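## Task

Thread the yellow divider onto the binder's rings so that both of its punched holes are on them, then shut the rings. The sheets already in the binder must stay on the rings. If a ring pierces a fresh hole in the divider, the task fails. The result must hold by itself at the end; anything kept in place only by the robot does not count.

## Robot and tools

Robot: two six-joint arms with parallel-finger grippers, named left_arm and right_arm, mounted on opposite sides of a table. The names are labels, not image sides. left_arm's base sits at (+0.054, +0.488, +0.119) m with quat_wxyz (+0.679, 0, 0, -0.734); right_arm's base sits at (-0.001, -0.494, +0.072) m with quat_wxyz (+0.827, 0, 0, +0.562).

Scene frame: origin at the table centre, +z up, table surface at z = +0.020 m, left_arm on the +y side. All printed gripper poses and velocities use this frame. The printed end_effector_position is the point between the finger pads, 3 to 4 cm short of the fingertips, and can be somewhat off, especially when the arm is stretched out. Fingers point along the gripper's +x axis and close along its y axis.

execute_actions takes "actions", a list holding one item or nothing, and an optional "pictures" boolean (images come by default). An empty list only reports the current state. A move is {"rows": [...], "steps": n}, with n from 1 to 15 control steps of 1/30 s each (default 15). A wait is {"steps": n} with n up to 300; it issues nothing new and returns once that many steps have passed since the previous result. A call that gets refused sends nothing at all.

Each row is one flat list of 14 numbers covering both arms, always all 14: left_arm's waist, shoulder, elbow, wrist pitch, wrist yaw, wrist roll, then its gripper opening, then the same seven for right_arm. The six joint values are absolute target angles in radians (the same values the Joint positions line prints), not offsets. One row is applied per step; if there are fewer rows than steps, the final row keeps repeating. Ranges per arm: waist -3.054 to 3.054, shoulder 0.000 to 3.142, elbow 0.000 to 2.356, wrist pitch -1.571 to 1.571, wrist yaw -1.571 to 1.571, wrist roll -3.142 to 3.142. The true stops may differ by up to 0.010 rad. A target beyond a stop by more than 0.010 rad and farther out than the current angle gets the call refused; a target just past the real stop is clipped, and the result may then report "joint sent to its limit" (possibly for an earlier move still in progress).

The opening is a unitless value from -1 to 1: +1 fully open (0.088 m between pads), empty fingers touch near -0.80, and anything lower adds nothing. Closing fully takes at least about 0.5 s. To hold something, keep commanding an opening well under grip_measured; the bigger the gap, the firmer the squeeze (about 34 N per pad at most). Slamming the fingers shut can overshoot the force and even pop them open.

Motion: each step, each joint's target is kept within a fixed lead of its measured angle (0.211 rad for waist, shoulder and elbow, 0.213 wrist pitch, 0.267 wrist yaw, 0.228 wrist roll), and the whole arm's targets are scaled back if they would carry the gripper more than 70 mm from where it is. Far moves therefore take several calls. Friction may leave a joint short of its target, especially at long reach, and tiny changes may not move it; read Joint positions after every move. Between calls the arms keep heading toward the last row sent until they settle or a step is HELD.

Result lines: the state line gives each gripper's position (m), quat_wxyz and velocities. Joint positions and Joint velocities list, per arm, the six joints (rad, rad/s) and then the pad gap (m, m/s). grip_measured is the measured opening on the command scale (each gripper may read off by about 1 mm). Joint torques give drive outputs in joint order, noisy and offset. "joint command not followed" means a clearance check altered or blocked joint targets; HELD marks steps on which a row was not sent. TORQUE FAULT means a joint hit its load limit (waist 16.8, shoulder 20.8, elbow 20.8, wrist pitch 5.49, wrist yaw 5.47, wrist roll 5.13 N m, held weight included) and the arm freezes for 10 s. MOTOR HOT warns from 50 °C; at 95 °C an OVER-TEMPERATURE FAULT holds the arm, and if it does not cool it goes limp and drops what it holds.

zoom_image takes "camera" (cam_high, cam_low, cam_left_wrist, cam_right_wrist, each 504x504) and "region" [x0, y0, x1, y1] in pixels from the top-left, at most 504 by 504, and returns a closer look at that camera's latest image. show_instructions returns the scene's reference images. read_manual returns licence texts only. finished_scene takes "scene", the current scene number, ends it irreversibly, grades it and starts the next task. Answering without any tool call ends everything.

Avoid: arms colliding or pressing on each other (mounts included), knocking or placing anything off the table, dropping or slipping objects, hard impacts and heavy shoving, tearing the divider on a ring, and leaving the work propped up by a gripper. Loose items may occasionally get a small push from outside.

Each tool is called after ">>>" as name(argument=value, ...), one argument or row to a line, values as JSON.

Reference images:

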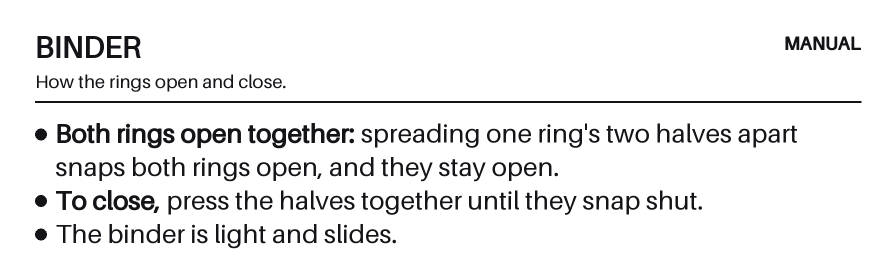

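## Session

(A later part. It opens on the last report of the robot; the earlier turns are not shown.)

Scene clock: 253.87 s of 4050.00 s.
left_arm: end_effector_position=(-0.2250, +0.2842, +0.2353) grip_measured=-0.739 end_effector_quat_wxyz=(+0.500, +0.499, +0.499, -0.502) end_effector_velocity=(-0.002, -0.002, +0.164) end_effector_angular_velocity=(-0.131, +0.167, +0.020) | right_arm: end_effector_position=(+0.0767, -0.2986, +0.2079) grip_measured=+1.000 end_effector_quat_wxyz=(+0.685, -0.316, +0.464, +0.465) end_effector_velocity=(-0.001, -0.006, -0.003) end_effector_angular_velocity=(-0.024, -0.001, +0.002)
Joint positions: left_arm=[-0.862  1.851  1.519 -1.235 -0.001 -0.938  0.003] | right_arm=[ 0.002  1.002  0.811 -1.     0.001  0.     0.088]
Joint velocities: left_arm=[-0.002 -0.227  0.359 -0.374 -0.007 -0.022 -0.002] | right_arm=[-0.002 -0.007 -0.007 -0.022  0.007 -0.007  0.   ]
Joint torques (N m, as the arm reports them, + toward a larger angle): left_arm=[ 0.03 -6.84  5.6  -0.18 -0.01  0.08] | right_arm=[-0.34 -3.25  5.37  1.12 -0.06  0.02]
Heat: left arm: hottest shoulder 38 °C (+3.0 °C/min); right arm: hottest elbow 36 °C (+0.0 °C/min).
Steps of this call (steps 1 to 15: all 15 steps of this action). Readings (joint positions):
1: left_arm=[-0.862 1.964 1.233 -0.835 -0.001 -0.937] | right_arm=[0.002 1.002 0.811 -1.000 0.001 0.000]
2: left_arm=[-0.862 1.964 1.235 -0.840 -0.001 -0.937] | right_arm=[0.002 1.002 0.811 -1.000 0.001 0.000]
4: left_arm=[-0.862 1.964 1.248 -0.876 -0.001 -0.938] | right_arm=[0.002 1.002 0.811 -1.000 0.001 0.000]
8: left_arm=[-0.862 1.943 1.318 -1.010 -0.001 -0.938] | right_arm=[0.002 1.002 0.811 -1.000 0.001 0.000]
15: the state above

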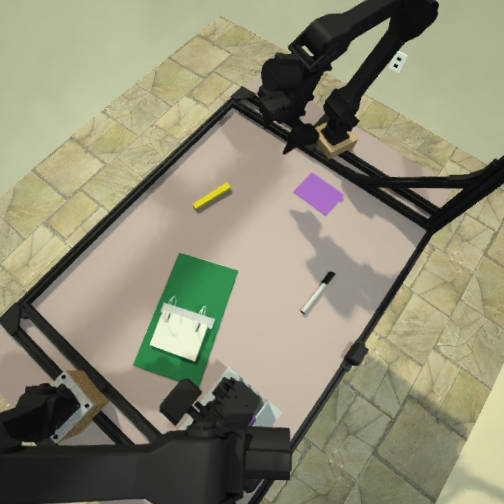

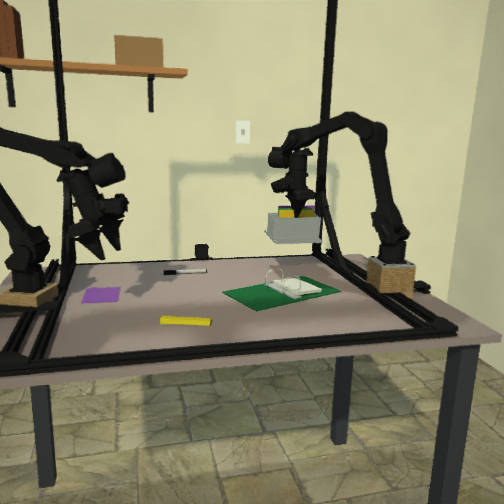

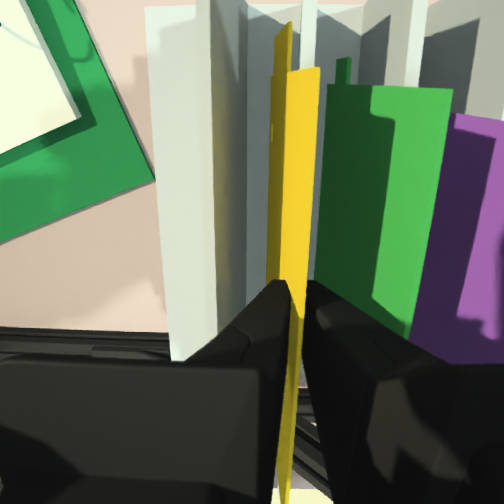

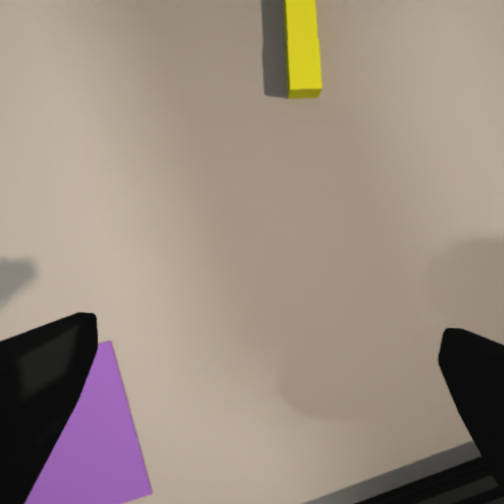

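>>> execute_actions(
  actions=[
    {"rows":[[-0.862,1.86,1.50,-1.21,0,-0.935,-1,0.0,1.0,0.8,-1.0,0,0,1],[-0.862,1.86,1.50,-1.21,0,-0.935,-1,0.0,1.0,0.8,-1.0,0,0,1],[-0.862,1.87,1.47,-1.17,0,-0.935,-1,0.0,1.0,0.8,-1.0,0,0,1],[-0.862,1.88,1.44,-1.13,0,-0.935,-1,0.0,1.0,0.8,-1.0,0,0,1],[-0.862,1.89,1.41,-1.09,0,-0.935,-1,0.0,1.0,0.8,-1.0,0,0,1],[-0.862,1.90,1.385,-1.055,0,-0.935,-1,0.0,1.0,0.8,-1.0,0,0,1],[-0.862,1.91,1.36,-1.02,0,-0.935,-1,0.0,1.0,0.8,-1.0,0,0,1],[-0.862,1.92,1.335,-0.985,0,-0.935,-1,0.0,1.0,0.8,-1.0,0,0,1],[-0.862,1.93,1.31,-0.95,0,-0.935,-1,0.0,1.0,0.8,-1.0,0,0,1],[-0.862,1.94,1.29,-0.92,0,-0.935,-1,0.0,1.0,0.8,-1.0,0,0,1],[-0.862,1.95,1.27,-0.895,0,-0.935,-1,0.0,1.0,0.8,-1.0,0,0,1],[-0.862,1.957,1.255,-0.875,0,-0.935,-1,0.0,1.0,0.8,-1.0,0,0,1],[-0.862,1.963,1.242,-0.857,0,-0.935,-1,0.0,1.0,0.8,-1.0,0,0,1]],"steps":15},
  ],
  pictures=false,
)

>>> execute_actions(
  actions=[
    {"rows":[[-0.862,1.967,1.235,-0.845,0,-0.935,-1,0.0,1.0,0.8,-1.0,0,0,1]],"steps":15},
  ],
)

Scene clock: 260.80 s of 4050.00 s.
left_arm: end_effector_position=(-0.2221, +0.2863, +0.1388) grip_measured=-0.742 end_effector_quat_wxyz=(+0.501, +0.509, +0.498, -0.493) end_effector_velocity=(+0.043, +0.031, -0.133) end_effector_angular_velocity=(+0.102, -0.152, +0.005) | right_arm: end_effector_position=(+0.0766, -0.2986, +0.2078) grip_measured=+1.000 end_effector_quat_wxyz=(+0.685, -0.316, +0.464, +0.465) end_effector_velocity=(-0.002, -0.001, -0.001) end_effector_angular_velocity=(-0.002, +0.014, +0.021)
Joint positions: left_arm=[-0.862  1.958  1.266 -0.901 -0.001 -0.937  0.003] | right_arm=[ 0.002  1.002  0.81  -1.     0.001  0.     0.088]
Joint velocities: left_arm=[-0.002  0.178 -0.335  0.33  -0.007 -0.007 -0.   ] | right_arm=[-0.007 -0.002 -0.002 -0.007 -0.022 -0.022  0.   ]
Joint torques (N m, as the arm reports them, + toward a larger angle): left_arm=[-0.03 -9.45  6.71  0.23  0.01  0.06] | right_arm=[-0.21 -3.5   5.44  1.13 -0.02  0.03]
Heat: left arm: hottest shoulder 39 °C (+3.0 °C/min); right arm: hottest elbow 36 °C (+0.0 °C/min).
Steps of this call (steps 1 to 30: the robot went on to your last target; steps 31 to 90: nothing new was sent; then 3.43 s passed at rest; steps 91 to 105: all 15 steps of this action). Readings (joint positions):
91: left_arm=[-0.862 1.846 1.533 -1.273 -0.001 -0.937] | right_arm=[0.002 1.002 0.810 -1.000 0.001 0.000]
92: left_arm=[-0.862 1.846 1.526 -1.256 -0.001 -0.937] | right_arm=[0.002 1.002 0.810 -1.000 0.001 0.000]
94: left_arm=[-0.862 1.852 1.504 -1.208 -0.001 -0.937] | right_arm=[0.002 1.002 0.810 -1.000 0.001 0.000]
98: left_arm=[-0.862 1.884 1.415 -1.084 -0.001 -0.937] | right_arm=[0.002 1.002 0.810 -1.000 0.001 0.000]
105: the state above

Scene clock: 261.30 s of 4050.00 s.
left_arm: end_effector_position=(-0.2237, +0.2851, +0.1302) grip_measured=-0.743 end_effector_quat_wxyz=(+0.500, +0.502, +0.498, -0.499) end_effector_velocity=(+0.002, +0.003, -0.001) end_effector_angular_velocity=(+0.001, -0.014, -0.015) | right_arm: end_effector_position=(+0.0766, -0.2986, +0.2078) grip_measured=+1.000 end_effector_quat_wxyz=(+0.685, -0.316, +0.464, +0.465) end_effector_velocity=(-0.002, +0.003, +0.003) end_effector_angular_velocity=(+0.022, +0.010, +0.012)
Joint positions: left_arm=[-0.862  1.966  1.239 -0.849 -0.001 -0.937  0.003] | right_arm=[ 0.002  1.002  0.81  -1.     0.001  0.     0.088]
Joint velocities: left_arm=[-0.007 -0.002 -0.007 -0.007 -0.007  0.007 -0.   ] | right_arm=[-0.002 -0.007  0.002  0.007 -0.022 -0.007  0.   ]
Joint torques (N m, as the arm reports them, + toward a larger angle): left_arm=[-0.05 -7.87  4.58  0.29 -0.01  0.08] | right_arm=[-0.27 -3.34  5.5   1.1  -0.05 -0.04]
Heat: left arm: hottest shoulder 39 °C (+3.0 °C/min); right arm: hottest elbow 36 °C (+0.0 °C/min).
Steps of this call (steps 1 to 15: all 15 steps of this action). Readings (joint positions):
1: left_arm=[-0.862 1.963 1.256 -0.890 -0.001 -0.937] | right_arm=[0.002 1.002 0.810 -1.000 0.001 0.000]
2: left_arm=[-0.862 1.966 1.248 -0.880 -0.001 -0.937] | right_arm=[0.002 1.002 0.810 -1.000 0.001 0.000]
4: left_arm=[-0.862 1.966 1.243 -0.866 -0.001 -0.937] | right_arm=[0.002 1.002 0.810 -1.000 0.001 0.000]
8: left_arm=[-0.862 1.966 1.241 -0.850 -0.001 -0.937] | right_arm=[0.002 1.002 0.810 -1.000 0.001 0.000]
15: the state above

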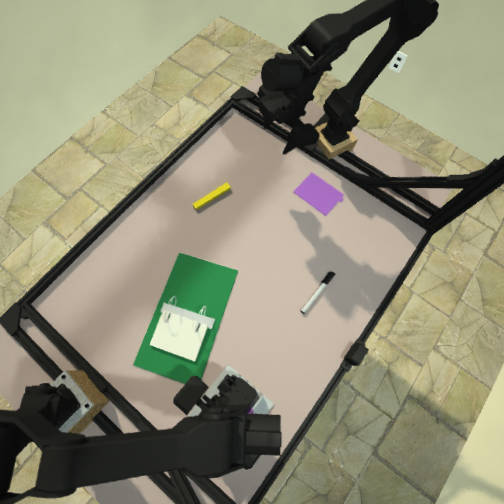

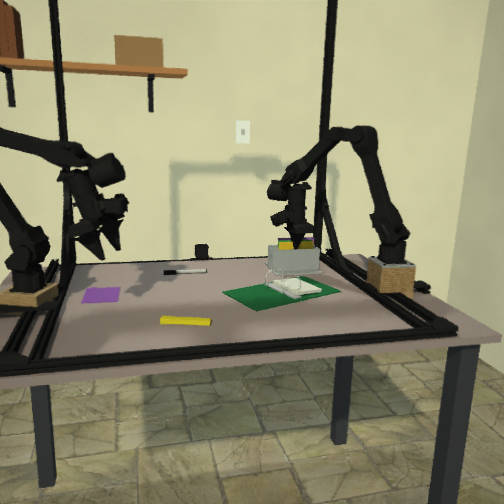

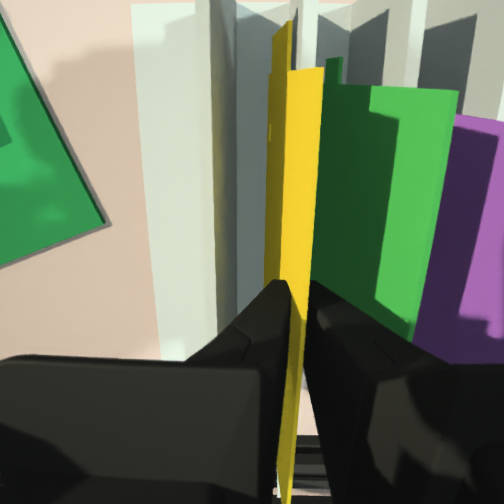

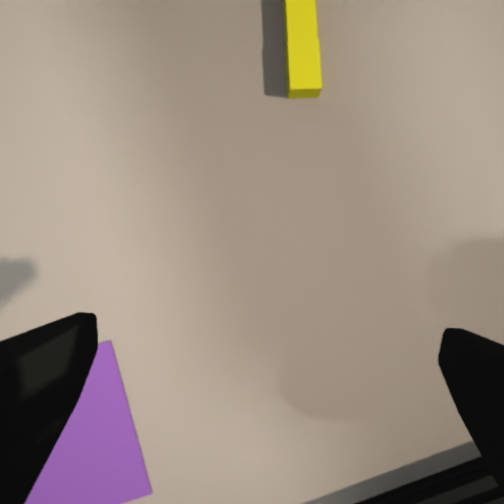

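>>> execute_actions(
  actions=[
    {"rows":[[-0.862,1.967,1.235,-0.845,0,-0.935,-0.62,0.0,1.0,0.8,-1.0,0,0,1],[-0.862,1.967,1.235,-0.845,0,-0.935,-0.62,0.0,1.0,0.8,-1.0,0,0,1],[-0.862,1.967,1.235,-0.845,0,-0.935,-0.62,0.0,1.0,0.8,-1.0,0,0,1],[-0.862,1.967,1.235,-0.845,0,-0.935,-0.62,0.0,1.0,0.8,-1.0,0,0,1],[-0.862,1.967,1.235,-0.845,0,-0.935,-0.62,0.0,1.0,0.8,-1.0,0,0,1],[-0.862,1.953,1.255,-0.865,0,-0.935,-0.62,0.0,1.0,0.8,-1.0,0,0,1]],"steps":15},
  ],
)

Scene clock: 265.67 s of 4050.00 s.
left_arm: end_effector_position=(-0.2237, +0.2851, +0.1332) grip_measured=-0.624 end_effector_quat_wxyz=(+0.500, +0.503, +0.498, -0.498) end_effector_velocity=(-0.000, -0.003, +0.006) end_effector_angular_velocity=(-0.013, +0.006, +0.010) | right_arm: end_effector_position=(+0.0766, -0.2987, +0.2077) grip_measured=+1.000 end_effector_quat_wxyz=(+0.685, -0.316, +0.464, +0.465) end_effector_velocity=(-0.003, -0.001, -0.001) end_effector_angular_velocity=(-0.000, +0.019, +0.012)
Joint positions: left_arm=[-0.862  1.963  1.247 -0.862 -0.001 -0.937  0.008] | right_arm=[ 0.002  1.002  0.81  -1.     0.001  0.     0.088]
Joint velocities: left_arm=[ 0.002 -0.012  0.007 -0.007 -0.007 -0.007  0.002] | right_arm=[-0.002 -0.002 -0.002 -0.007 -0.022 -0.007  0.   ]
Joint torques (N m, as the arm reports them, + toward a larger angle): left_arm=[-0.01 -8.97  6.42 -0.03 -0.01  0.07] | right_arm=[-0.11 -3.25  5.42  1.08 -0.05  0.  ]
Heat: left arm: hottest shoulder 39 °C (+3.0 °C/min); right arm: hottest elbow 36 °C (+0.0 °C/min).
Steps of this call (steps 1 to 15: the robot went on to your last target; steps 16 to 90: nothing new was sent; then 0.87 s passed at rest; steps 91 to 105: all 15 steps of this action). Readings (joint positions):
91: left_arm=[-0.862 1.966 1.239 -0.848 -0.001 -0.937] | right_arm=[0.002 1.002 0.810 -1.000 0.001 0.000]
92: left_arm=[-0.862 1.966 1.239 -0.848 -0.001 -0.937] | right_arm=[0.002 1.002 0.810 -1.000 0.001 0.000]
94: left_arm=[-0.862 1.966 1.239 -0.848 -0.001 -0.937] | right_arm=[0.002 1.002 0.810 -1.000 0.001 0.000]
98: left_arm=[-0.862 1.966 1.242 -0.855 -0.001 -0.937] | right_arm=[0.002 1.002 0.810 -1.000 0.001 0.000]
105: the state above

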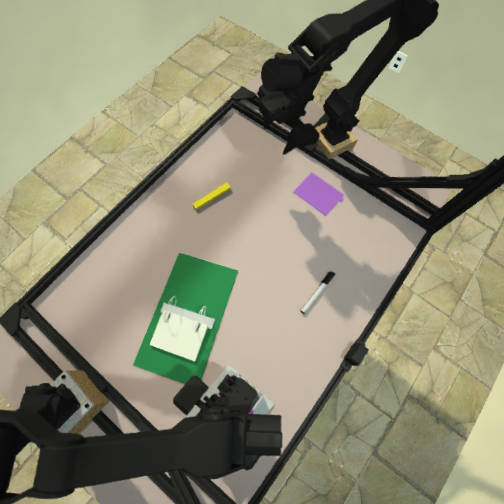

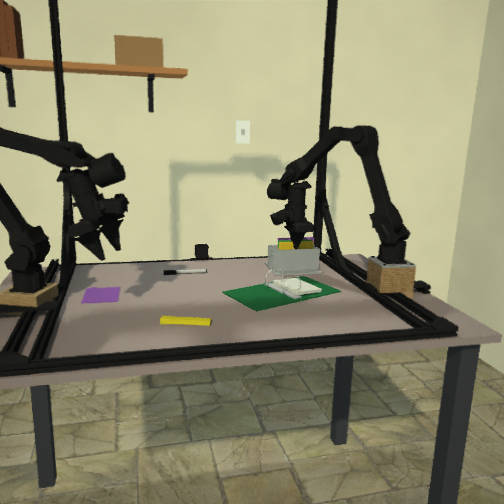

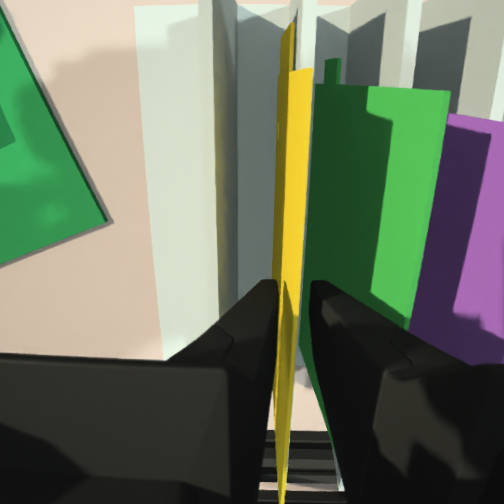

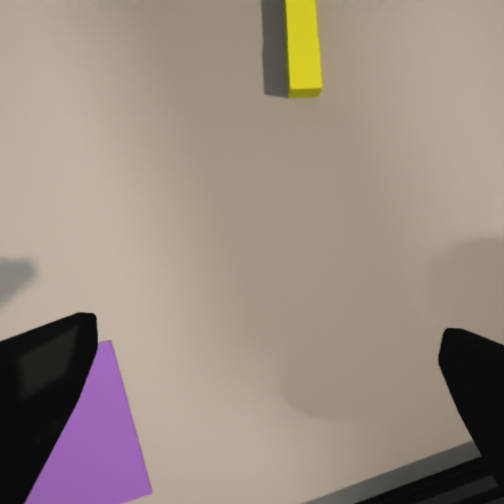

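Raise a little more, then close.

>>> execute_actions(
  actions=[
    {"rows":[[-0.862,1.948,1.258,-0.872,0,-0.935,-0.62,0.0,1.0,0.8,-1.0,0,0,1],[-0.862,1.948,1.258,-0.872,0,-0.935,-0.62,0.0,1.0,0.8,-1.0,0,0,1],[-0.862,1.948,1.258,-0.872,0,-0.935,-0.62,0.0,1.0,0.8,-1.0,0,0,1],[-0.862,1.948,1.258,-0.872,0,-0.935,-0.62,0.0,1.0,0.8,-1.0,0,0,1],[-0.862,1.948,1.258,-0.872,0,-0.935,-0.62,0.0,1.0,0.8,-1.0,0,0,1],[-0.862,1.948,1.258,-0.872,0,-0.935,-0.62,0.0,1.0,0.8,-1.0,0,0,1],[-0.862,1.948,1.258,-0.872,0,-0.935,-0.75,0.0,1.0,0.8,-1.0,0,0,1],[-0.862,1.948,1.258,-0.872,0,-0.935,-0.75,0.0,1.0,0.8,-1.0,0,0,1],[-0.862,1.948,1.258,-0.872,0,-0.935,-0.75,0.0,1.0,0.8,-1.0,0,0,1],[-0.862,1.948,1.258,-0.872,0,-0.935,-1,0.0,1.0,0.8,-1.0,0,0,1]],"steps":15},
  ],
)

Scene clock: 270.67 s of 4050.00 s.
left_arm: end_effector_position=(-0.2233, +0.2851, +0.1362) grip_measured=-0.806 end_effector_quat_wxyz=(+0.500, +0.503, +0.498, -0.499) end_effector_velocity=(+0.005, +0.003, +0.000) end_effector_angular_velocity=(+0.007, -0.022, +0.005) | right_arm: end_effector_position=(+0.0766, -0.2988, +0.2076) grip_measured=+1.000 end_effector_quat_wxyz=(+0.684, -0.316, +0.464, +0.465) end_effector_velocity=(+0.001, -0.005, +0.000) end_effector_angular_velocity=(-0.015, -0.004, -0.003)
Joint positions: left_arm=[-0.862  1.956  1.251 -0.872 -0.003 -0.937  0.   ] | right_arm=[ 0.002  1.002  0.809 -1.     0.001  0.     0.088]
Joint velocities: left_arm=[-0.002 -0.002 -0.002 -0.022 -0.007 -0.007  0.   ] | right_arm=[-0.007 -0.007  0.002 -0.022  0.007 -0.007  0.   ]
Joint torques (N m, as the arm reports them, + toward a larger angle): left_arm=[ 0.01 -8.88  6.28  0.11  0.04  0.07] | right_arm=[-0.07 -3.25  5.55  1.11 -0.04 -0.05]
Heat: left arm: hottest shoulder 39 °C (+3.0 °C/min); right arm: hottest elbow 36 °C (+1.0 °C/min).
Steps of this call (steps 1 to 15: the robot went on to your last target; steps 16 to 90: nothing new was sent; then 1.50 s passed at rest; steps 91 to 105: all 15 steps of this action). Readings (joint positions):
91: left_arm=[-0.862 1.962 1.248 -0.864 -0.001 -0.937] | right_arm=[0.002 1.002 0.809 -1.000 0.001 0.000]
92: left_arm=[-0.862 1.961 1.249 -0.866 -0.001 -0.937] | right_arm=[0.002 1.002 0.809 -1.000 0.001 0.000]
94: left_arm=[-0.862 1.959 1.250 -0.868 -0.001 -0.937] | right_arm=[0.002 1.002 0.809 -1.000 0.001 0.000]
98: left_arm=[-0.862 1.957 1.251 -0.869 -0.001 -0.937] | right_arm=[0.002 1.002 0.809 -1.000 0.001 0.000]
105: the state above

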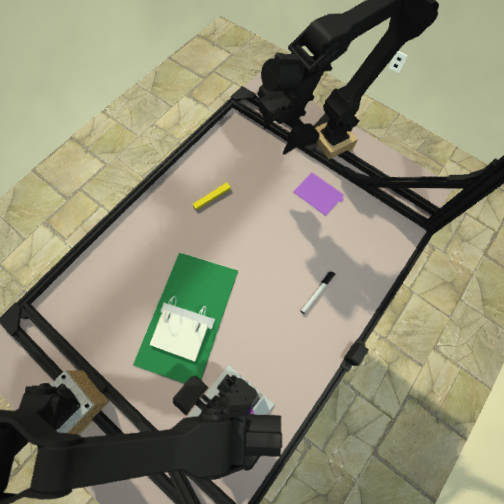

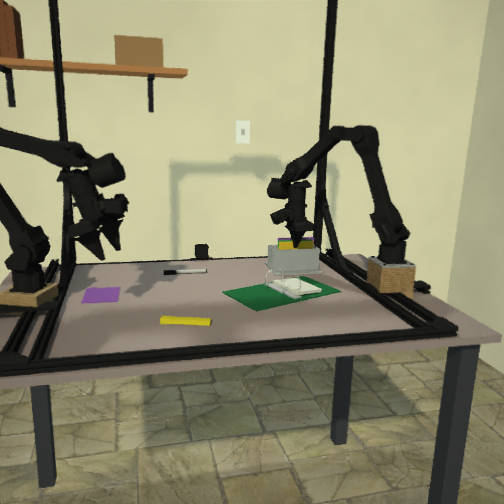

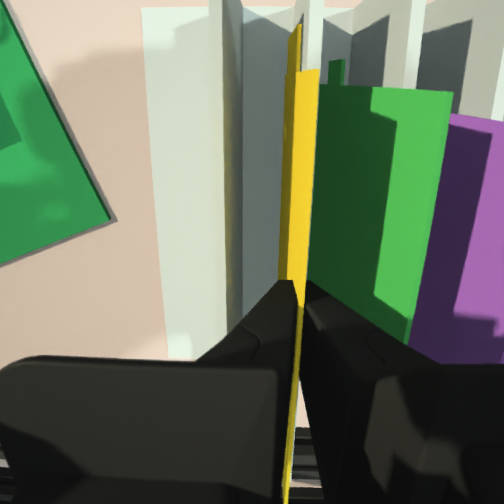

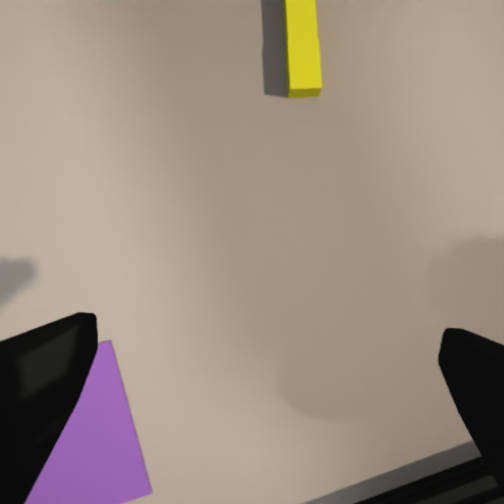

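Sheet only now. Lift.

>>> execute_actions(
  actions=[
    {"rows":[[-0.862,1.94,1.275,-0.90,0,-0.935,-1,0.0,1.0,0.8,-1.0,0,0,1],[-0.862,1.93,1.295,-0.935,0,-0.935,-1,0.0,1.0,0.8,-1.0,0,0,1],[-0.862,1.92,1.315,-0.965,0,-0.935,-1,0.0,1.0,0.8,-1.0,0,0,1],[-0.862,1.91,1.335,-0.995,0,-0.935,-1,0.0,1.0,0.8,-1.0,0,0,1],[-0.862,1.90,1.36,-1.03,0,-0.935,-1,0.0,1.0,0.8,-1.0,0,0,1],[-0.862,1.885,1.395,-1.08,0,-0.935,-1,0.0,1.0,0.8,-1.0,0,0,1],[-0.862,1.87,1.43,-1.13,0,-0.935,-1,0.0,1.0,0.8,-1.0,0,0,1],[-0.862,1.86,1.47,-1.18,0,-0.935,-1,0.0,1.0,0.8,-1.0,0,0,1],[-0.862,1.85,1.51,-1.23,0,-0.935,-1,0.0,1.0,0.8,-1.0,0,0,1],[-0.862,1.84,1.55,-1.28,0,-0.935,-1,0.0,1.0,0.8,-1.0,0,0,1]],"steps":15},
  ],
)

>>> zoom_image(
  camera="cam_low",
  region=[240, 170, 350, 310],
)

Scene clock: 275.97 s of 4050.00 s.
left_arm: end_effector_position=(-0.2247, +0.2841, +0.2418) grip_measured=-0.806 end_effector_quat_wxyz=(+0.499, +0.496, +0.499, -0.506) end_effector_velocity=(+0.019, +0.013, +0.075) end_effector_angular_velocity=(+0.010, -0.026, -0.010) | right_arm: end_effector_position=(+0.0766, -0.2989, +0.2075) grip_measured=+1.000 end_effector_quat_wxyz=(+0.684, -0.316, +0.464, +0.465) end_effector_velocity=(-0.003, -0.005, -0.004) end_effector_angular_velocity=(-0.023, +0.014, +0.007)
Joint positions: left_arm=[-0.862  1.841  1.532 -1.249 -0.003 -0.937  0.   ] | right_arm=[ 0.002  1.002  0.809 -1.     0.001  0.     0.088]
Joint velocities: left_arm=[-0.002 -0.085  0.188 -0.3   -0.007  0.007  0.   ] | right_arm=[-0.002 -0.002 -0.007 -0.022 -0.007 -0.007  0.   ]
Joint torques (N m, as the arm reports them, + toward a larger angle): left_arm=[-0.01 -6.57  5.87 -0.06  0.05  0.08] | right_arm=[-0.06 -3.56  5.45  1.06  0.03  0.01]
Heat: left arm: hottest shoulder 40 °C (+4.0 °C/min); right arm: hottest elbow 36 °C (+1.0 °C/min).
Steps of this call (steps 1 to 15: the robot went on to your last target; steps 16 to 144: nothing new was sent; steps 145 to 159: all 15 steps of this action). Readings (joint positions):
145: left_arm=[-0.862 1.955 1.253 -0.875 -0.003 -0.937] | right_arm=[0.002 1.002 0.809 -1.000 0.001 0.000]
146: left_arm=[-0.862 1.955 1.258 -0.886 -0.003 -0.937] | right_arm=[0.002 1.002 0.809 -1.000 0.001 0.000]
148: left_arm=[-0.862 1.949 1.279 -0.928 -0.003 -0.937] | right_arm=[0.002 1.002 0.809 -1.000 0.001 0.000]
152: left_arm=[-0.862 1.912 1.366 -1.056 -0.003 -0.937] | right_arm=[0.002 1.002 0.809 -1.000 0.001 0.000]
159: the state above

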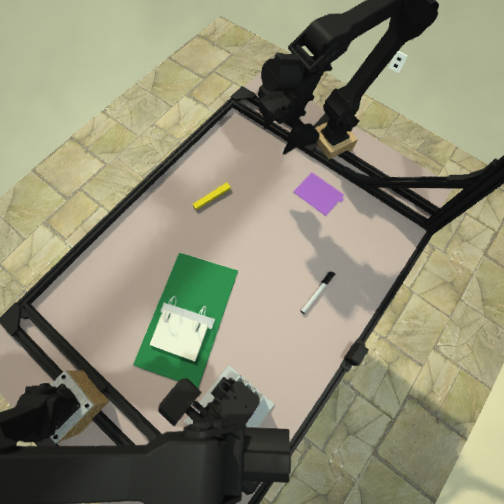

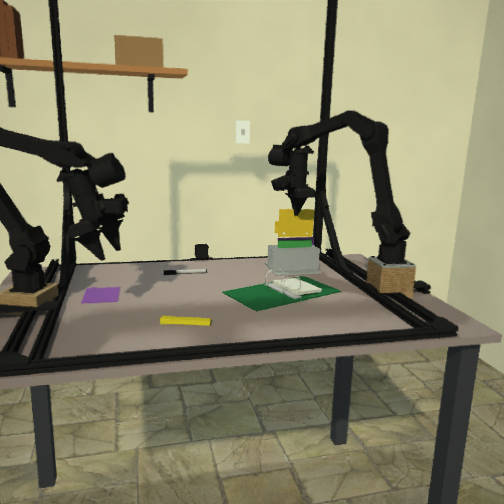

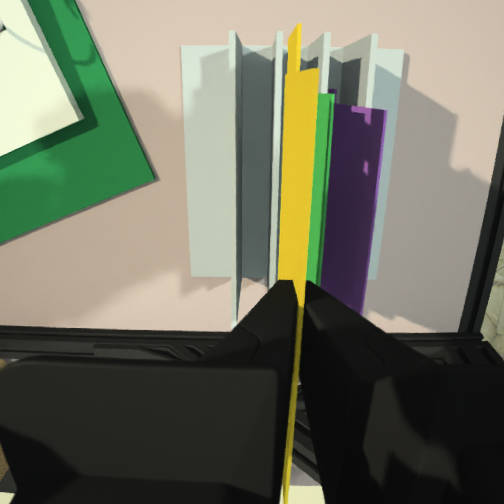

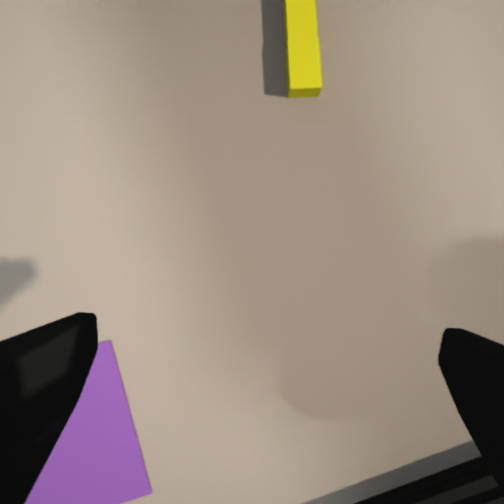

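Region (240, 170, 350, 310) of cam_low's 504x504 image, scaled by 3.600, with more detail than that image has; it fills the left 396 columns of this view, and the rest is white.

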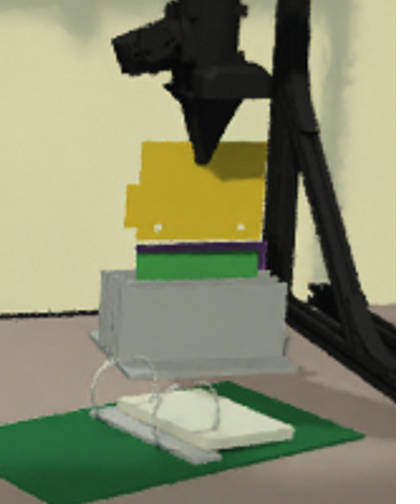

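>>> execute_actions(
  actions=[
    {"rows":[[-0.75,1.82,1.52,-1.27,0,-1.1,-1,0.06,1.25,0.85,-0.6,0,0,1],[-0.63,1.81,1.50,-1.26,0,-1.3,-1,0.12,1.5,0.9,-0.2,0,0,1],[-0.5,1.79,1.48,-1.26,0,-1.5,-1,0.18,1.7,0.92,0.15,0,0,1],[-0.5,1.79,1.48,-1.26,0,-1.5,-1,0.18,1.7,0.92,0.15,0,0,1],[-0.38,1.78,1.46,-1.25,0,-1.7,-1,0.25,1.9,0.95,0.5,0,0,1],[-0.38,1.78,1.46,-1.25,0,-1.7,-1,0.25,1.9,0.95,0.5,0,0,1],[-0.38,1.78,1.46,-1.25,0,-1.7,-1,0.25,1.9,0.95,0.5,0,0,1],[-0.25,1.76,1.44,-1.24,0,-1.9,-1,0.32,2.1,0.98,0.85,0,0,1],[-0.25,1.76,1.44,-1.24,0,-1.9,-1,0.32,2.1,0.98,0.85,0,0,1],[-0.25,1.76,1.44,-1.24,0,-1.9,-1,0.32,2.1,0.98,0.85,0,0,1],[-0.117,1.75,1.413,-1.235,0,-2.10,-1,0.385,2.3,1.0,1.18,0,0,1]],"steps":15},
  ],
  pictures=false,
)

>>> execute_actions(
  actions=[
    {"rows":[[-0.117,1.75,1.413,-1.235,0,-2.10,-1,0.385,2.3,1.0,1.2,0,0,1],[-0.117,1.75,1.413,-1.235,0,-2.10,-1,0.385,2.3,1.0,1.2,0,0,1],[-0.117,1.75,1.413,-1.235,0,-2.10,-1,0.385,2.3,1.0,1.2,0,0,1],[-0.117,1.75,1.413,-1.235,0,-2.10,-1,0.385,2.3,1.0,1.2,0,0,1],[-0.117,1.75,1.413,-1.235,0,-2.10,-1,0.385,2.4,1.01,1.35,0,0,1],[-0.117,1.75,1.413,-1.235,0,-2.10,-1,0.385,2.4,1.01,1.35,0,0,1],[-0.117,1.75,1.413,-1.235,0,-2.10,-1,0.385,2.4,1.01,1.35,0,0,1],[-0.117,1.75,1.413,-1.235,0,-2.10,-1,0.385,2.483,1.021,1.462,0,0,1]],"steps":15},
  ],
)

Scene clock: 307.60 s of 4050.00 s.
left_arm: end_effector_position=(-0.0289, +0.1770, +0.2402) grip_measured=-0.806 end_effector_quat_wxyz=(+0.707, +0.039, +0.705, -0.038) end_effector_velocity=(+0.331, -0.060, -0.016) end_effector_angular_velocity=(+0.040, -0.097, +2.652) | right_arm: end_effector_position=(+0.0061, -0.0900, +0.1523) grip_measured=+1.000 end_effector_quat_wxyz=(+0.637, -0.317, +0.322, +0.625) end_effector_velocity=(-0.136, +0.288, -0.298) end_effector_angular_velocity=(+0.300, -0.003, +0.355)
Joint positions: left_arm=[-0.182  1.765  1.431 -1.239 -0.001 -1.722  0.   ] | right_arm=[ 0.362  1.678  0.986 -0.246  0.002 -0.     0.088]
Joint velocities: left_arm=[ 1.004 -0.042 -0.115  0.007 -0.081 -1.648  0.   ] | right_arm=[ 0.344  1.433  0.129  1.604 -0.007 -0.007  0.   ]
Joint torques (N m, as the arm reports them, + toward a larger angle): left_arm=[-2.52 -8.18  5.1   0.2   0.02 -0.11] | right_arm=[-0.76 -6.06  6.3   1.21 -0.04  0.01]
Heat: left arm: hottest shoulder 40 °C (+2.0 °C/min); right arm: hottest elbow 36 °C (+0.0 °C/min).
Steps of this call (steps 1 to 30: the robot went on to your last target; steps 31 to 934: nothing new was sent; steps 935 to 949: all 15 steps of this action). Readings (joint positions):
935: left_arm=[-0.858 1.839 1.544 -1.278 0.002 -0.960] | right_arm=[0.005 1.020 0.808 -0.984 0.001 0.000]
936: left_arm=[-0.836 1.837 1.540 -1.274 0.007 -1.010] | right_arm=[0.022 1.057 0.820 -0.926 0.001 -0.000]
938: left_arm=[-0.745 1.825 1.520 -1.265 0.008 -1.117] | right_arm=[0.083 1.164 0.860 -0.813 0.001 -0.000]
942: left_arm=[-0.532 1.799 1.481 -1.253 0.004 -1.336] | right_arm=[0.205 1.347 0.924 -0.613 0.001 -0.000]
949: the state above

Scene clock: 308.10 s of 4050.00 s.
left_arm: end_effector_position=(-0.0088, +0.1745, +0.2394) grip_measured=-0.806 end_effector_quat_wxyz=(-0.699, +0.112, -0.697, -0.114) end_effector_velocity=(+0.002, +0.005, +0.000) end_effector_angular_velocity=(+0.023, +0.003, +0.073) | right_arm: end_effector_position=(-0.0022, +0.0062, +0.0447) grip_measured=+1.000 end_effector_quat_wxyz=(+0.670, -0.220, +0.221, +0.673) end_effector_velocity=(-0.021, +0.175, -0.011) end_effector_angular_velocity=(+1.266, +0.446, -0.059)
Joint positions: left_arm=[-0.12   1.759  1.421 -1.237 -0.002 -2.091  0.   ] | right_arm=[ 0.38   2.239  1.022  0.582 -0.003  0.001  0.088]
Joint velocities: left_arm=[ 0.007 -0.002 -0.002 -0.022  0.007 -0.066  0.   ] | right_arm=[-0.032  0.794  0.061  2.    -0.242  0.374  0.   ]
Joint torques (N m, as the arm reports them, + toward a larger angle): left_arm=[ 0.45 -8.12  4.83  0.14  0.05 -0.14] | right_arm=[0.04 1.64 4.12 0.21 0.   0.09]
Heat: left arm: hottest shoulder 40 °C (+2.0 °C/min); right arm: hottest elbow 36 °C (+0.0 °C/min).
Steps of this call (steps 1 to 15: all 15 steps of this action). Readings (joint positions):
1: left_arm=[-0.155 1.763 1.428 -1.239 -0.003 -1.777] | right_arm=[0.371 1.726 0.990 -0.193 0.002 -0.000]
2: left_arm=[-0.138 1.762 1.425 -1.239 -0.003 -1.832] | right_arm=[0.376 1.773 0.992 -0.141 0.002 0.000]
4: left_arm=[-0.126 1.761 1.423 -1.238 -0.002 -1.941] | right_arm=[0.380 1.869 0.993 -0.036 0.002 0.000]
8: left_arm=[-0.124 1.759 1.422 -1.237 -0.002 -2.052] | right_arm=[0.379 2.059 1.000 0.168 -0.002 0.001]
15: the state above

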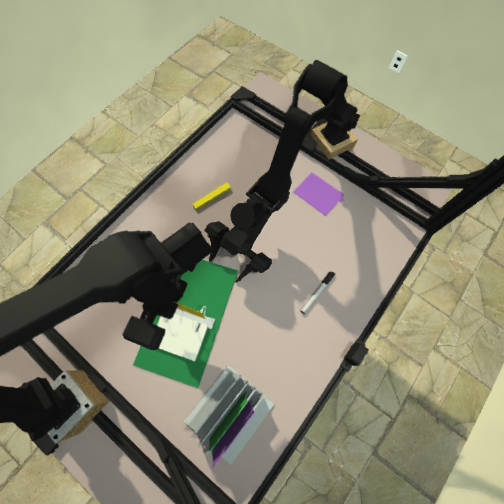

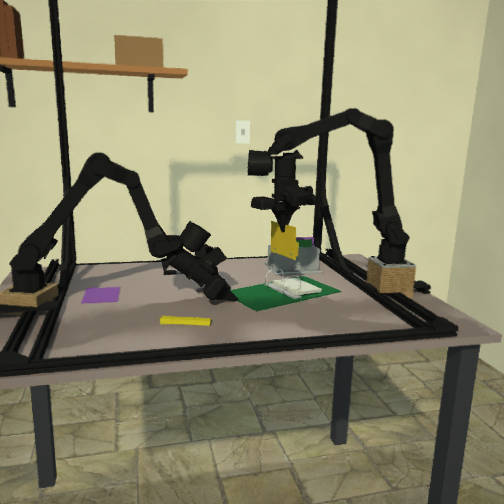

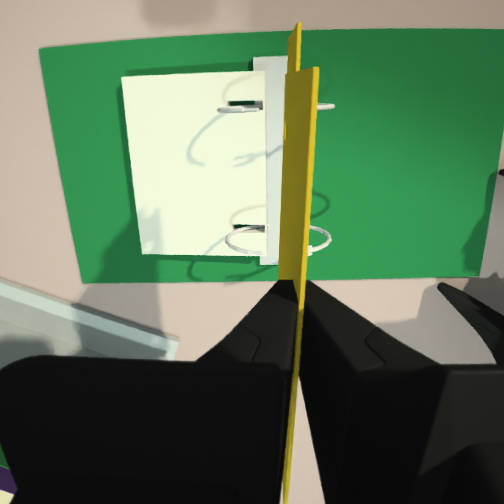

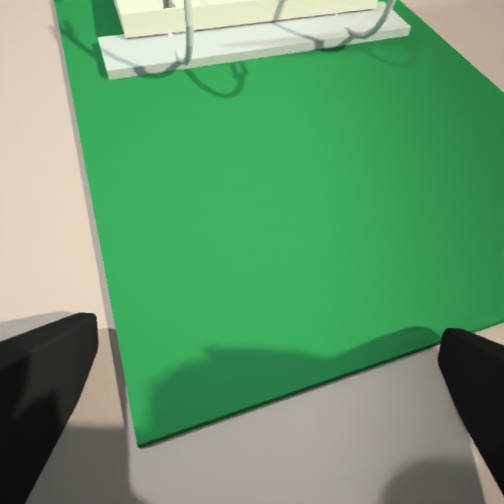

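>>> execute_actions(
  actions=[
    {"steps":20},
  ],
)

Scene clock: 311.10 s of 4050.00 s.
left_arm: end_effector_position=(-0.0087, +0.1745, +0.2394) grip_measured=-0.806 end_effector_quat_wxyz=(-0.699, +0.114, -0.696, -0.116) end_effector_velocity=(+0.001, +0.002, +0.000) end_effector_angular_velocity=(+0.006, -0.009, +0.005) | right_arm: end_effector_position=(-0.0027, +0.0407, +0.1072) grip_measured=+1.000 end_effector_quat_wxyz=(+0.706, +0.006, -0.004, +0.708) end_effector_velocity=(-0.002, -0.001, -0.004) end_effector_angular_velocity=(-0.012, +0.007, +0.010)
Joint positions: left_arm=[-0.119  1.758  1.421 -1.237 -0.002 -2.096  0.   ] | right_arm=[0.382 2.473 1.025 1.462 0.001 0.003 0.088]
Joint velocities: left_arm=[-0.002 -0.002 -0.002 -0.007 -0.007 -0.007  0.   ] | right_arm=[ 0.002  0.002 -0.002 -0.007 -0.007  0.007  0.   ]
Joint torques (N m, as the arm reports them, + toward a larger angle): left_arm=[ 0.2  -7.89  4.97  0.15  0.04 -0.13] | right_arm=[ 0.17 -9.78  3.22  1.9   0.01 -0.11]
Heat: left arm: hottest shoulder 40 °C (+2.0 °C/min); right arm: hottest shoulder 36 °C (+0.0 °C/min).
Steps of this call (steps 1 to 45: the robot went on to your last target; steps 46 to 90: nothing new was sent). Readings (joint positions):
1: left_arm=[-0.120 1.759 1.421 -1.237 -0.002 -2.092] | right_arm=[0.380 2.265 1.024 0.646 -0.001 0.001]
2: left_arm=[-0.120 1.759 1.421 -1.237 -0.002 -2.093] | right_arm=[0.379 2.294 1.028 0.713 -0.002 0.001]
4: left_arm=[-0.120 1.759 1.421 -1.237 -0.002 -2.094] | right_arm=[0.379 2.341 1.030 0.833 -0.002 0.003]
8: left_arm=[-0.120 1.759 1.421 -1.237 -0.002 -2.096] | right_arm=[0.380 2.417 1.030 1.046 0.000 0.003]
90: the state above
All arms were judged still, so your last target was given up. Only a new action makes them travel on or press farther. Fingers that are still opening or closing keep moving.

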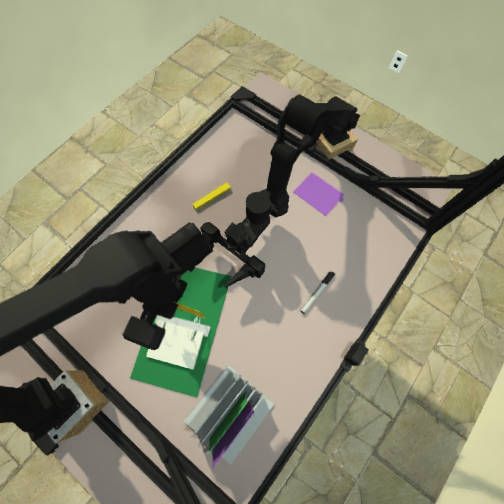

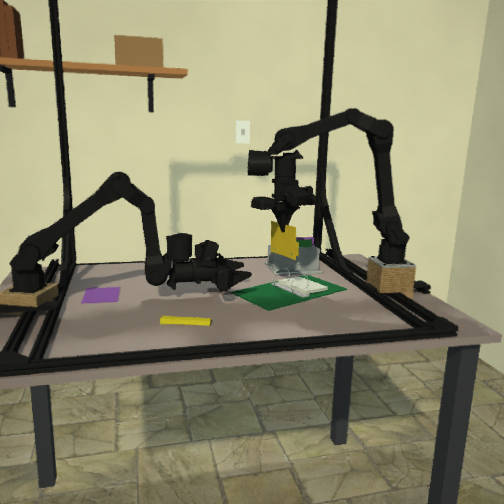

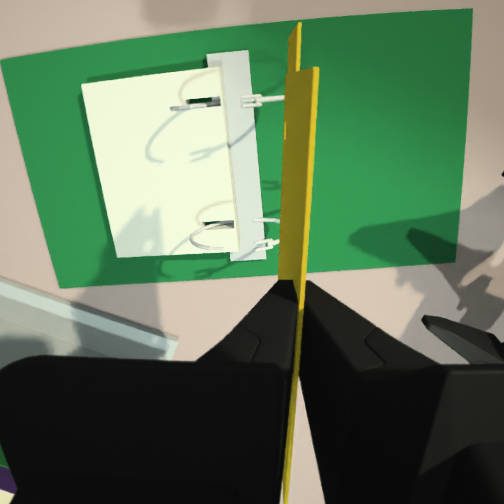

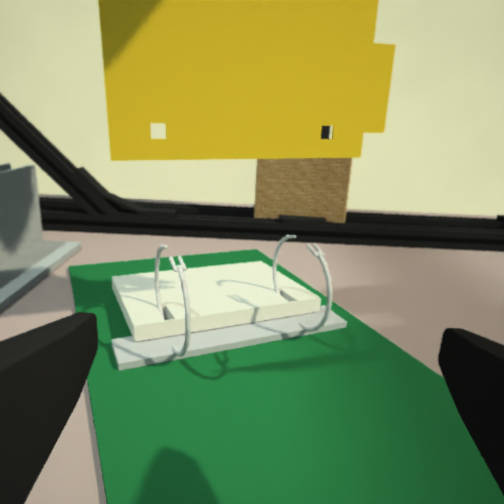

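>>> zoom_image(
  camera="cam_left_wrist",
  region=[130, 40, 330, 290],
)

Region (130, 40, 330, 290) of cam_left_wrist's 504x504 image, scaled by 2.016, with more detail than that image has; it fills the left 403 columns of this view, and the rest is white.

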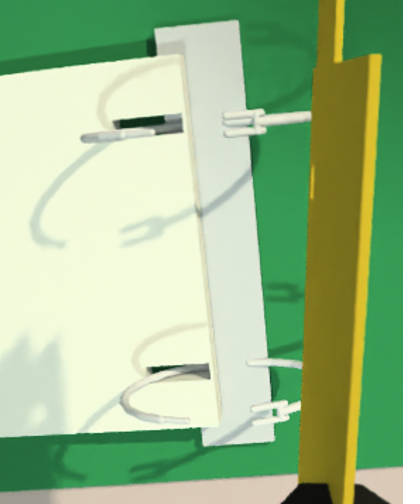

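>>> execute_actions(
  actions=[
    {"rows":[[-0.122,1.72,1.30,-1.15,0,-2.15,-1,0.385,2.483,1.021,1.462,0,0,1],[-0.122,1.72,1.30,-1.15,0,-2.15,-1,0.385,2.483,1.021,1.462,0,0,1],[-0.122,1.72,1.30,-1.15,0,-2.15,-1,0.385,2.483,1.021,1.462,0,0,1],[-0.122,1.72,1.30,-1.15,0,-2.15,-1,0.385,2.483,1.021,1.462,0,0,1],[-0.125,1.68,1.17,-1.063,0,-2.195,-1,0.385,2.483,1.021,1.462,0,0,1]],"steps":15},
  ],
)

Scene clock: 328.10 s of 4050.00 s.
left_arm: end_effector_position=(-0.0046, +0.2002, +0.1999) grip_measured=-0.806 end_effector_quat_wxyz=(-0.693, +0.145, -0.690, -0.148) end_effector_velocity=(-0.002, -0.001, +0.005) end_effector_angular_velocity=(-0.049, +0.017, +0.034) | right_arm: end_effector_position=(-0.0029, +0.0406, +0.1065) grip_measured=+1.000 end_effector_quat_wxyz=(+0.706, +0.006, -0.004, +0.708) end_effector_velocity=(+0.001, -0.001, -0.000) end_effector_angular_velocity=(-0.007, -0.008, +0.015)
Joint positions: left_arm=[-0.123  1.69   1.182 -1.068 -0.002 -2.189  0.   ] | right_arm=[0.382 2.474 1.025 1.462 0.001 0.002 0.088]
Joint velocities: left_arm=[-0.002 -0.042 -0.027  0.037  0.007 -0.037  0.   ] | right_arm=[-0.007 -0.007 -0.007 -0.007 -0.022 -0.007  0.   ]
Joint torques (N m, as the arm reports them, + toward a larger angle): left_arm=[-0.17 -7.04  4.83  0.12  0.05 -0.16] | right_arm=[  0.25 -10.1    3.12   1.91  -0.01  -0.06]
Heat: left arm: hottest shoulder 40 °C (+1.0 °C/min); right arm: hottest shoulder 40 °C (+4.0 °C/min).
Steps of this call (steps 1 to 495: nothing new was sent; steps 496 to 510: all 15 steps of this action). Readings (joint positions):
496: left_arm=[-0.119 1.753 1.408 -1.221 -0.002 -2.104] | right_arm=[0.382 2.474 1.025 1.462 0.001 0.002]
497: left_arm=[-0.119 1.743 1.384 -1.195 -0.002 -2.115] | right_arm=[0.382 2.474 1.025 1.462 0.001 0.002]
499: left_arm=[-0.119 1.734 1.346 -1.183 -0.002 -2.130] | right_arm=[0.382 2.474 1.025 1.462 0.001 0.002]
503: left_arm=[-0.121 1.704 1.226 -1.106 -0.002 -2.172] | right_arm=[0.382 2.474 1.025 1.462 0.001 0.002]
510: the state above

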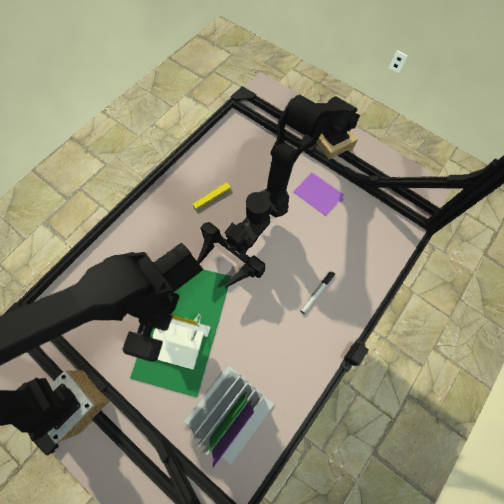

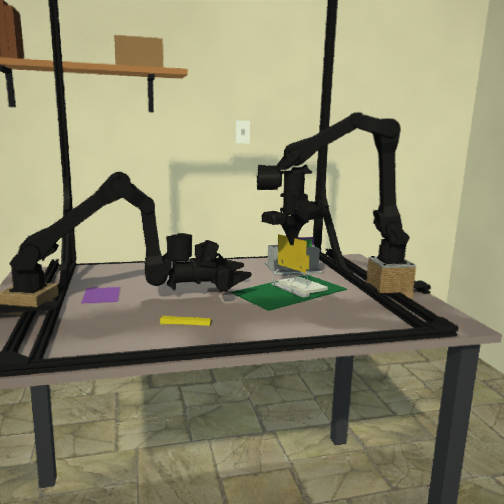

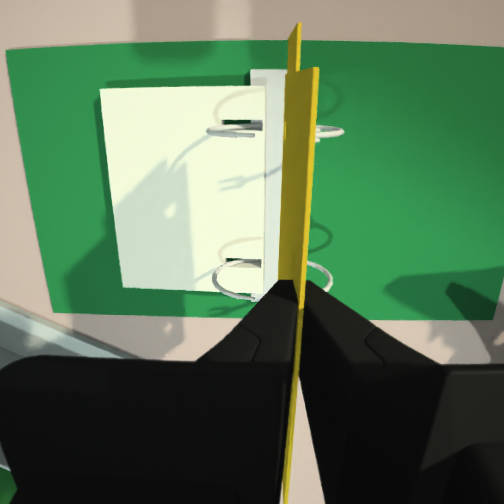

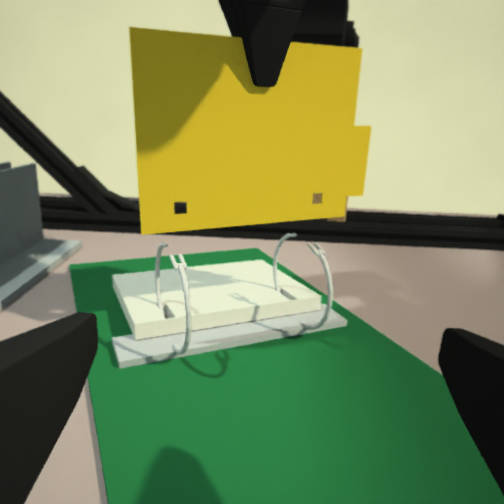

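>>> execute_actions(
  actions=[],
)

Scene clock: 339.10 s of 4050.00 s.
left_arm: end_effector_position=(-0.0046, +0.2008, +0.1995) grip_measured=-0.806 end_effector_quat_wxyz=(-0.693, +0.146, -0.690, -0.148) end_effector_velocity=(+0.001, +0.004, +0.003) end_effector_angular_velocity=(+0.011, -0.010, -0.024) | right_arm: end_effector_position=(-0.0032, +0.0405, +0.1063) grip_measured=+1.000 end_effector_quat_wxyz=(+0.706, +0.006, -0.004, +0.709) end_effector_velocity=(+0.003, -0.000, +0.002) end_effector_angular_velocity=(+0.007, +0.007, +0.000)
Joint positions: left_arm=[-0.123  1.687  1.177 -1.064 -0.002 -2.191  0.   ] | right_arm=[0.383 2.474 1.025 1.463 0.    0.002 0.088]
Joint velocities: left_arm=[-0.002 -0.007  0.002 -0.022 -0.007  0.022  0.   ] | right_arm=[-0.007 -0.002 -0.002  0.007 -0.007  0.007  0.   ]
Joint torques (N m, as the arm reports them, + toward a larger angle): left_arm=[-0.22 -7.11  4.89  0.15  0.05 -0.12] | right_arm=[  0.31 -10.01   3.21   1.86   0.    -0.08]
Heat: left arm: hottest shoulder 40 °C (+0.0 °C/min); right arm: hottest shoulder 42 °C (+6.1 °C/min).
Steps of this call (steps 1 to 15: the robot went on to your last target; steps 16 to 330: nothing new was sent). Readings (joint positions):
1: left_arm=[-0.123 1.689 1.182 -1.067 -0.002 -2.189] | right_arm=[0.382 2.474 1.025 1.462 0.001 0.002]
2: left_arm=[-0.123 1.688 1.181 -1.066 -0.002 -2.190] | right_arm=[0.382 2.474 1.025 1.462 0.001 0.002]
4: left_arm=[-0.123 1.688 1.179 -1.066 -0.002 -2.190] | right_arm=[0.382 2.474 1.025 1.462 0.001 0.002]
8: left_arm=[-0.123 1.688 1.178 -1.065 -0.002 -2.190] | right_arm=[0.382 2.474 1.025 1.462 0.001 0.002]
330: the state above
All arms were judged still, so your last target was given up. Only a new action makes them travel on or press farther. Fingers that are still opening or closing keep moving.

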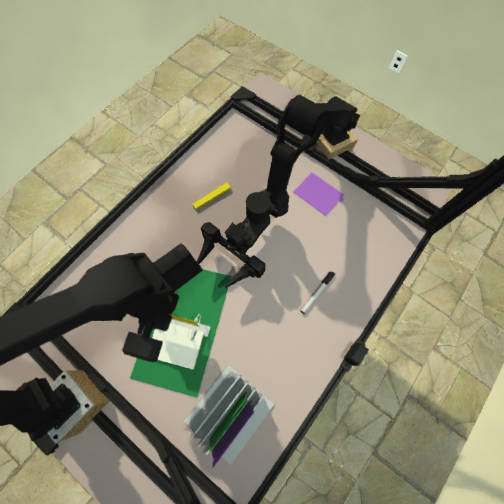

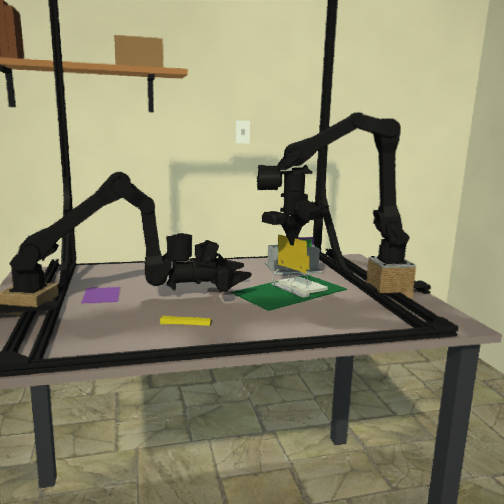

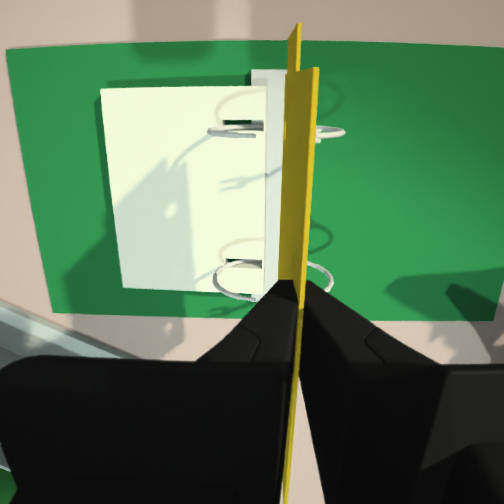

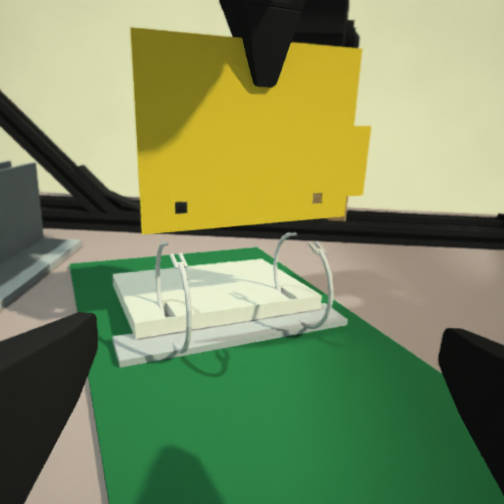

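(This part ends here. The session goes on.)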